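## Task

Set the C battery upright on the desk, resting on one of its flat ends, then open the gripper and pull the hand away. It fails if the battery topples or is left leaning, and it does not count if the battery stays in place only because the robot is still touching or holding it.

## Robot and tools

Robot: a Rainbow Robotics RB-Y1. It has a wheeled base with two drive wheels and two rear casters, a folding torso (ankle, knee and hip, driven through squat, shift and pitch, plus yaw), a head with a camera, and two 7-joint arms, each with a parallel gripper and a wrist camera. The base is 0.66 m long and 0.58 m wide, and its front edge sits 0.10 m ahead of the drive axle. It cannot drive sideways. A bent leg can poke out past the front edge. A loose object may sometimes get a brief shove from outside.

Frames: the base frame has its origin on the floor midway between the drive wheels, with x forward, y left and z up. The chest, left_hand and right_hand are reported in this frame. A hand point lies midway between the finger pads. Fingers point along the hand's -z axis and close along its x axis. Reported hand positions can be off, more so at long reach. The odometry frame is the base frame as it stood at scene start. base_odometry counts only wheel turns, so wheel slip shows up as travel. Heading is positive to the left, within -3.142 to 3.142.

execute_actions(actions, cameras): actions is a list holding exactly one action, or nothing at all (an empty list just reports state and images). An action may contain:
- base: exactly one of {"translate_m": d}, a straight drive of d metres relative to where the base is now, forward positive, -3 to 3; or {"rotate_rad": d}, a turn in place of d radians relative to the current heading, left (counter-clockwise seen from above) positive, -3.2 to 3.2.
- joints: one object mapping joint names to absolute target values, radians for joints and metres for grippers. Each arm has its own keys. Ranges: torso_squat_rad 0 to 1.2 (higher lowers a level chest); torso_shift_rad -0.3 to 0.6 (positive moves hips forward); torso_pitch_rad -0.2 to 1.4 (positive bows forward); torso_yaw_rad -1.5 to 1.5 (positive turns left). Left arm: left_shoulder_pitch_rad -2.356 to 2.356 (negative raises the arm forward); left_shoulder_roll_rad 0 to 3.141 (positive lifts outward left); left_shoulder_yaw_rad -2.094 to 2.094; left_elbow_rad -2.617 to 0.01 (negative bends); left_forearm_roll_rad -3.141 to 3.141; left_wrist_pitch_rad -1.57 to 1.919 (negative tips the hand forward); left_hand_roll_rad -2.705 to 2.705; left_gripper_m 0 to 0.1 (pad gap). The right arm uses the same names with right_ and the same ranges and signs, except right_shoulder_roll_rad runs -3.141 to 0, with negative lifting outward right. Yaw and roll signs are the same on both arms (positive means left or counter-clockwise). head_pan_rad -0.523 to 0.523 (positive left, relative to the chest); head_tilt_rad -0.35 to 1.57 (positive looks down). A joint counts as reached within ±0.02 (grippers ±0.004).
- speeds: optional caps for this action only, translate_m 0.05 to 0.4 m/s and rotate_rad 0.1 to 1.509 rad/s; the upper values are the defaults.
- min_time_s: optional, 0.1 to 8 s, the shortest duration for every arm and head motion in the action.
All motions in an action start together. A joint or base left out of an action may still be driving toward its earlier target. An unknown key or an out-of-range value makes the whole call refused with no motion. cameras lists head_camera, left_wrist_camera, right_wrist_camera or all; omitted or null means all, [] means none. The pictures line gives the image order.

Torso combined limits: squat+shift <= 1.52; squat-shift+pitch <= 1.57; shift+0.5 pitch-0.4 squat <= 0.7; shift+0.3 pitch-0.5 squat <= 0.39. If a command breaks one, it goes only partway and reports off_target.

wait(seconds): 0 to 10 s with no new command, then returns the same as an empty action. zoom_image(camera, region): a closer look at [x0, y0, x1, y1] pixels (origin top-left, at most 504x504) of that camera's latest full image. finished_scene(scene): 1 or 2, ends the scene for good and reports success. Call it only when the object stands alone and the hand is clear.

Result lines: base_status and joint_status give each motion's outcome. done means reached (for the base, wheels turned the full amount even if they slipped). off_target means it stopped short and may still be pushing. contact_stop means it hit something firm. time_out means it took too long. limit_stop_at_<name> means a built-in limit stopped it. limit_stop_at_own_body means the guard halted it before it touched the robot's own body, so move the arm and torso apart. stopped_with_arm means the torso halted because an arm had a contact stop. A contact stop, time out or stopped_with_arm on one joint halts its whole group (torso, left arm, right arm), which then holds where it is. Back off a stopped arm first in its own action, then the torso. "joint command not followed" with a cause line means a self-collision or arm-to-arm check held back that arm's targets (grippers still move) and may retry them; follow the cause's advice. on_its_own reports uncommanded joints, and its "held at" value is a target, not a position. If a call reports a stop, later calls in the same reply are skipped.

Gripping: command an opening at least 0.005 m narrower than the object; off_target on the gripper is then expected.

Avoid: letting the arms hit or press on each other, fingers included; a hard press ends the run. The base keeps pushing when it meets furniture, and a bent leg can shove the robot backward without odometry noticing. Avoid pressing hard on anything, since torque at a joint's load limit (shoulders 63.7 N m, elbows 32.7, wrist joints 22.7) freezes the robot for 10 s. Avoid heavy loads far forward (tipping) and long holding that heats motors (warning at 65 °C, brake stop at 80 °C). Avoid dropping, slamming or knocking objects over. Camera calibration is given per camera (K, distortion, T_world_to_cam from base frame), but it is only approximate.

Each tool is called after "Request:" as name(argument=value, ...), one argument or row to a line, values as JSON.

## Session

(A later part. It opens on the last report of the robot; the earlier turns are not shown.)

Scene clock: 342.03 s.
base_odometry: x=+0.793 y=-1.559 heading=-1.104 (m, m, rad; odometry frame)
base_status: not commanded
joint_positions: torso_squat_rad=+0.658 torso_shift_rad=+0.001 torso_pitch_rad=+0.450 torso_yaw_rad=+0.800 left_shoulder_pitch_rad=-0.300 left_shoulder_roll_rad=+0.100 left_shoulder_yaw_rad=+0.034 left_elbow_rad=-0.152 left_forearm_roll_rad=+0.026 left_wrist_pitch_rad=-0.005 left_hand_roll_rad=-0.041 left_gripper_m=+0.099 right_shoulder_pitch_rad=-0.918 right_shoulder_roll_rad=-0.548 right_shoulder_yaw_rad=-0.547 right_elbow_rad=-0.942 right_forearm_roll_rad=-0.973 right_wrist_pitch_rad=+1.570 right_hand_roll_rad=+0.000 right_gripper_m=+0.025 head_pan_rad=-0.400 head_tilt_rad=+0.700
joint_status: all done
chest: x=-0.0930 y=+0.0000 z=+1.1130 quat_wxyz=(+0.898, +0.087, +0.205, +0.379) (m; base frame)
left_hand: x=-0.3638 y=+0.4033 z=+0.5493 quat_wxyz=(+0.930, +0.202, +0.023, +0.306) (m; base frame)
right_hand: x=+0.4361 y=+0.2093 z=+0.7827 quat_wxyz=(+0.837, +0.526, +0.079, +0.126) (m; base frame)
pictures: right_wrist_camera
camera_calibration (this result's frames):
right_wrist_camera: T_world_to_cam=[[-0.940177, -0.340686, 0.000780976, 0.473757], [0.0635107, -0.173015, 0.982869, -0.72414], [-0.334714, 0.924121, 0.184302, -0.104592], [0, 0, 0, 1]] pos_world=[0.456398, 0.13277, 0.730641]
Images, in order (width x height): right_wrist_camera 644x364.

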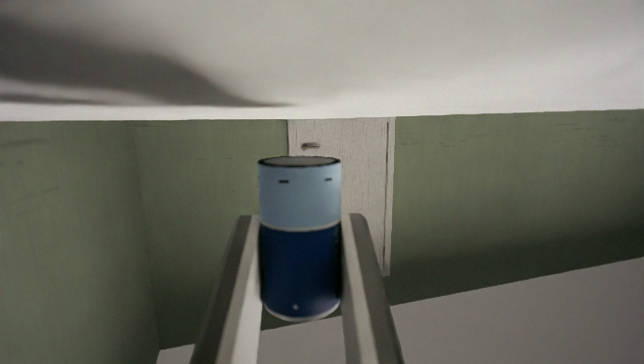

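Request:
execute_actions(
  actions=[
    {"joints": {"torso_squat_rad": 0.693}},
  ],
  cameras=["right_wrist_camera", "head_camera"],
)

Scene clock: 349.60 s.
base_odometry: x=+0.793 y=-1.559 heading=-1.104 (m, m, rad; odometry frame)
base_status: not commanded
joint_positions: torso_squat_rad=+0.693 torso_shift_rad=+0.001 torso_pitch_rad=+0.450 torso_yaw_rad=+0.800 left_shoulder_pitch_rad=-0.300 left_shoulder_roll_rad=+0.100 left_shoulder_yaw_rad=+0.034 left_elbow_rad=-0.152 left_forearm_roll_rad=+0.026 left_wrist_pitch_rad=-0.005 left_hand_roll_rad=-0.041 left_gripper_m=+0.099 right_shoulder_pitch_rad=-0.918 right_shoulder_roll_rad=-0.548 right_shoulder_yaw_rad=-0.547 right_elbow_rad=-0.942 right_forearm_roll_rad=-0.973 right_wrist_pitch_rad=+1.570 right_hand_roll_rad=+0.000 right_gripper_m=+0.025 head_pan_rad=-0.400 head_tilt_rad=+0.700
joint_status: all done
chest: x=-0.0930 y=+0.0000 z=+1.0977 quat_wxyz=(+0.898, +0.087, +0.205, +0.379) (m; base frame)
left_hand: x=-0.3638 y=+0.4033 z=+0.5340 quat_wxyz=(+0.930, +0.202, +0.023, +0.306) (m; base frame)
right_hand: x=+0.4361 y=+0.2093 z=+0.7674 quat_wxyz=(+0.837, +0.526, +0.079, +0.126) (m; base frame)
pictures: head_camera, right_wrist_camera
camera_calibration (this result's frames):
head_camera: T_world_to_cam=[[0.349608, -0.913144, -0.209623, 0.283762], [-0.862209, -0.226042, -0.453321, 0.648869], [0.366564, 0.339224, -0.866348, 1.03718], [0, 0, 0, 1]] pos_world=[0.0800614, 0.0539494, 1.25219]
right_wrist_camera: T_world_to_cam=[[-0.940176, -0.340688, 0.000777915, 0.47376], [0.0635114, -0.173024, 0.982868, -0.709087], [-0.334716, 0.924118, 0.184311, -0.101779], [0, 0, 0, 1]] pos_world=[0.456386, 0.132771, 0.715329]
Images, in order (width x height): head_camera 896x504, right_wrist_camera 644x364.

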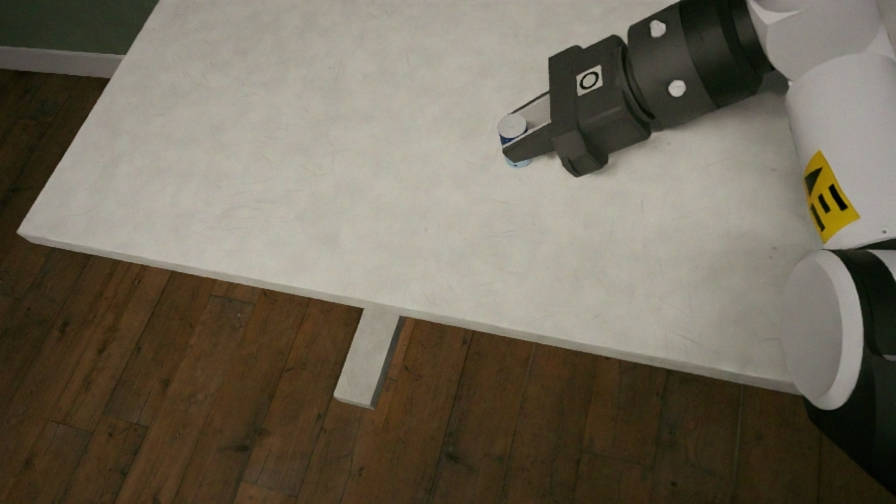

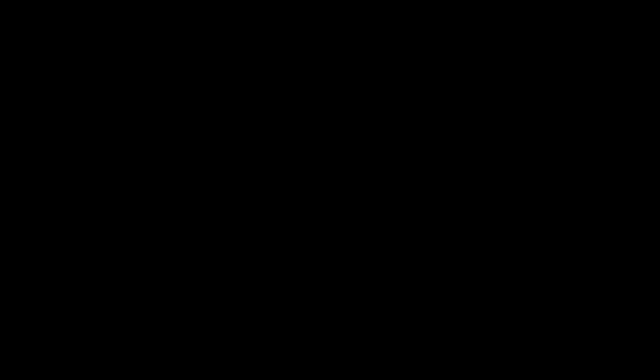

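Request:
execute_actions(
  actions=[
    {"joints": {"right_gripper_m": 0.07}},
  ],
  cameras=["head_camera"],
)

Request:
zoom_image(
  camera="head_camera",
  region=[450, 80, 610, 200],
)

Scene clock: 353.00 s.
base_odometry: x=+0.793 y=-1.559 heading=-1.104 (m, m, rad; odometry frame)
base_status: not commanded
joint_positions: torso_squat_rad=+0.693 torso_shift_rad=+0.001 torso_pitch_rad=+0.450 torso_yaw_rad=+0.800 left_shoulder_pitch_rad=-0.300 left_shoulder_roll_rad=+0.100 left_shoulder_yaw_rad=+0.034 left_elbow_rad=-0.152 left_forearm_roll_rad=+0.026 left_wrist_pitch_rad=-0.005 left_hand_roll_rad=-0.041 left_gripper_m=+0.099 right_shoulder_pitch_rad=-0.918 right_shoulder_roll_rad=-0.548 right_shoulder_yaw_rad=-0.547 right_elbow_rad=-0.942 right_forearm_roll_rad=-0.973 right_wrist_pitch_rad=+1.570 right_hand_roll_rad=+0.000 right_gripper_m=+0.070 head_pan_rad=-0.400 head_tilt_rad=+0.700
joint_status: all done
chest: x=-0.0930 y=+0.0000 z=+1.0977 quat_wxyz=(+0.898, +0.087, +0.205, +0.379) (m; base frame)
left_hand: x=-0.3638 y=+0.4033 z=+0.5340 quat_wxyz=(+0.930, +0.202, +0.023, +0.306) (m; base frame)
right_hand: x=+0.4361 y=+0.2093 z=+0.7674 quat_wxyz=(+0.837, +0.526, +0.079, +0.126) (m; base frame)
pictures: head_camera
camera_calibration (this result's frames):
head_camera: T_world_to_cam=[[0.349608, -0.913144, -0.209623, 0.283762], [-0.862209, -0.226042, -0.453321, 0.648869], [0.366564, 0.339224, -0.866348, 1.03718], [0, 0, 0, 1]] pos_world=[0.0800615, 0.0539493, 1.25219]
Images, in order (width x height): head_camera 896x504.

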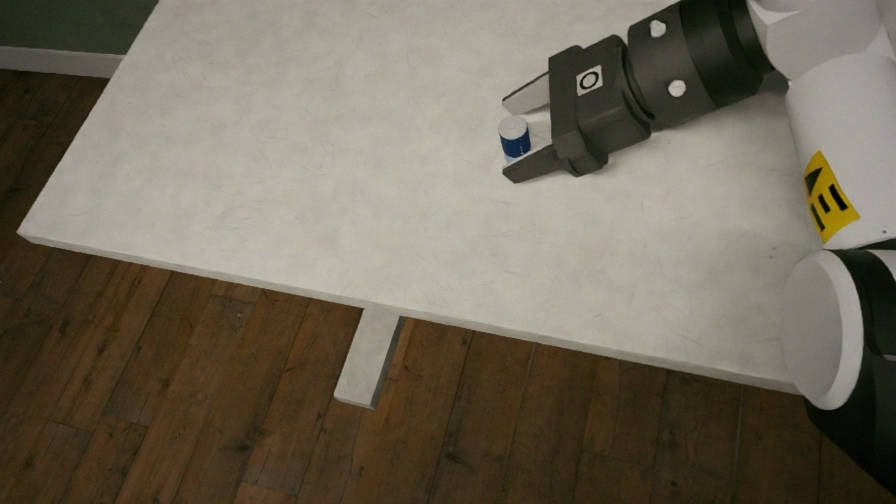

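Region (450, 80, 610, 200) of head_camera's 896x504 image, scaled by 3.150, with more detail than that image has; it fills the top 378 rows of this view, and the rest is white.

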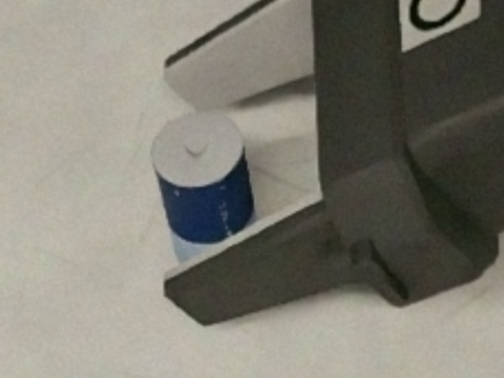

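Request:
execute_actions(
  actions=[
    {"joints": {"right_forearm_roll_rad": -1.45, "torso_pitch_rad": 0.3}},
  ],
  cameras=[],
)

Request:
execute_actions(
  actions=[
    {"base": {"translate_m": -0.3}, "joints": {"torso_pitch_rad": 0.0, "torso_yaw_rad": 0.2, "left_shoulder_pitch_rad": 0.0, "head_pan_rad": 0.0, "head_tilt_rad": 0.6}},
  ],
  cameras=["head_camera"],
)

Scene clock: 363.13 s.
base_odometry: x=+0.793 y=-1.559 heading=-1.104 (m, m, rad; odometry frame)
base_status: not commanded
joint_positions: torso_squat_rad=+0.693 torso_shift_rad=+0.001 torso_pitch_rad=+0.300 torso_yaw_rad=+0.800 left_shoulder_pitch_rad=-0.300 left_shoulder_roll_rad=+0.100 left_shoulder_yaw_rad=+0.034 left_elbow_rad=-0.152 left_forearm_roll_rad=+0.026 left_wrist_pitch_rad=-0.005 left_hand_roll_rad=-0.041 left_gripper_m=+0.099 right_shoulder_pitch_rad=-0.919 right_shoulder_roll_rad=-0.548 right_shoulder_yaw_rad=-0.547 right_elbow_rad=-0.942 right_forearm_roll_rad=-1.450 right_wrist_pitch_rad=+1.570 right_hand_roll_rad=+0.000 right_gripper_m=+0.070 head_pan_rad=-0.400 head_tilt_rad=+0.700
joint_status: all done
chest: x=-0.1362 y=+0.0000 z=+1.1146 quat_wxyz=(+0.911, +0.058, +0.137, +0.385) (m; base frame)
left_hand: x=-0.3197 y=+0.4033 z=+0.5168 quat_wxyz=(+0.929, +0.179, -0.046, +0.321) (m; base frame)
right_hand: x=+0.4138 y=+0.2312 z=+0.9716 quat_wxyz=(+0.696, +0.699, +0.055, +0.157) (m; base frame)
pictures: none
No camera images: the call's "cameras" was empty. Leave "cameras" out to get every camera's image.

Scene clock: 365.50 s.
base_odometry: x=+0.658 y=-1.291 heading=-1.106 (m, m, rad; odometry frame)
base_status: done
joint_positions: torso_squat_rad=+0.693 torso_shift_rad=+0.001 torso_pitch_rad=+0.000 torso_yaw_rad=+0.200 left_shoulder_pitch_rad=+0.000 left_shoulder_roll_rad=+0.100 left_shoulder_yaw_rad=+0.034 left_elbow_rad=-0.152 left_forearm_roll_rad=+0.026 left_wrist_pitch_rad=-0.005 left_hand_roll_rad=-0.041 left_gripper_m=+0.099 right_shoulder_pitch_rad=-0.919 right_shoulder_roll_rad=-0.548 right_shoulder_yaw_rad=-0.547 right_elbow_rad=-0.942 right_forearm_roll_rad=-1.450 right_wrist_pitch_rad=+1.570 right_hand_roll_rad=+0.000 right_gripper_m=+0.070 head_pan_rad=+0.000 head_tilt_rad=+0.600
joint_status: all done
chest: x=-0.2276 y=+0.0000 z=+1.1285 quat_wxyz=(+0.995, +0.000, +0.000, +0.100) (m; base frame)
left_hand: x=-0.2134 y=+0.3079 z=+0.4512 quat_wxyz=(+0.990, +0.060, -0.073, +0.105) (m; base frame)
right_hand: x=+0.3715 y=-0.1298 z=+1.1542 quat_wxyz=(+0.741, +0.623, -0.245, +0.042) (m; base frame)
pictures: head_camera
camera_calibration (this result's frames):
head_camera: T_world_to_cam=[[0.219969, -0.974891, -0.0346651, 0.101276], [-0.532989, -0.0903462, -0.841285, 1.07059], [0.817029, 0.203532, -0.53948, 0.828276], [0, 0, 0, 1]] pos_world=[-0.128391, 0.0268758, 1.35102]
Images, in order (width x height): head_camera 896x504.

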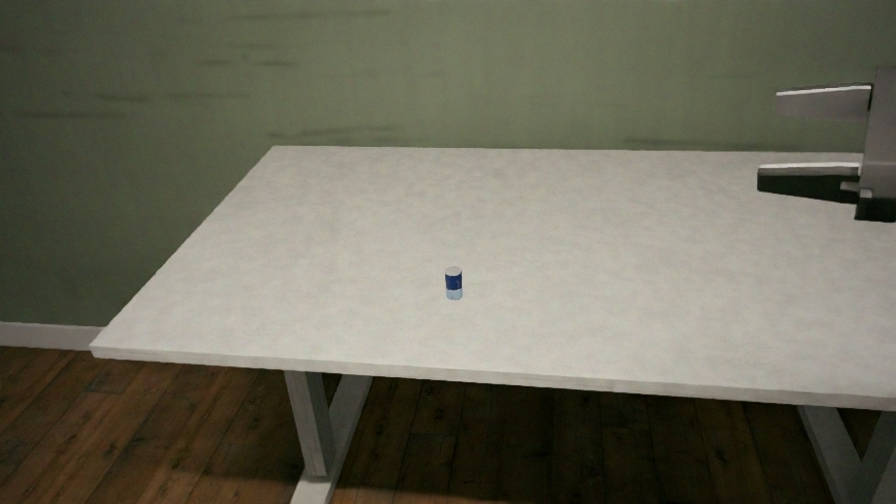

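Request:
finished_scene(
  scene=2,
)

The scene is finished: the task was done.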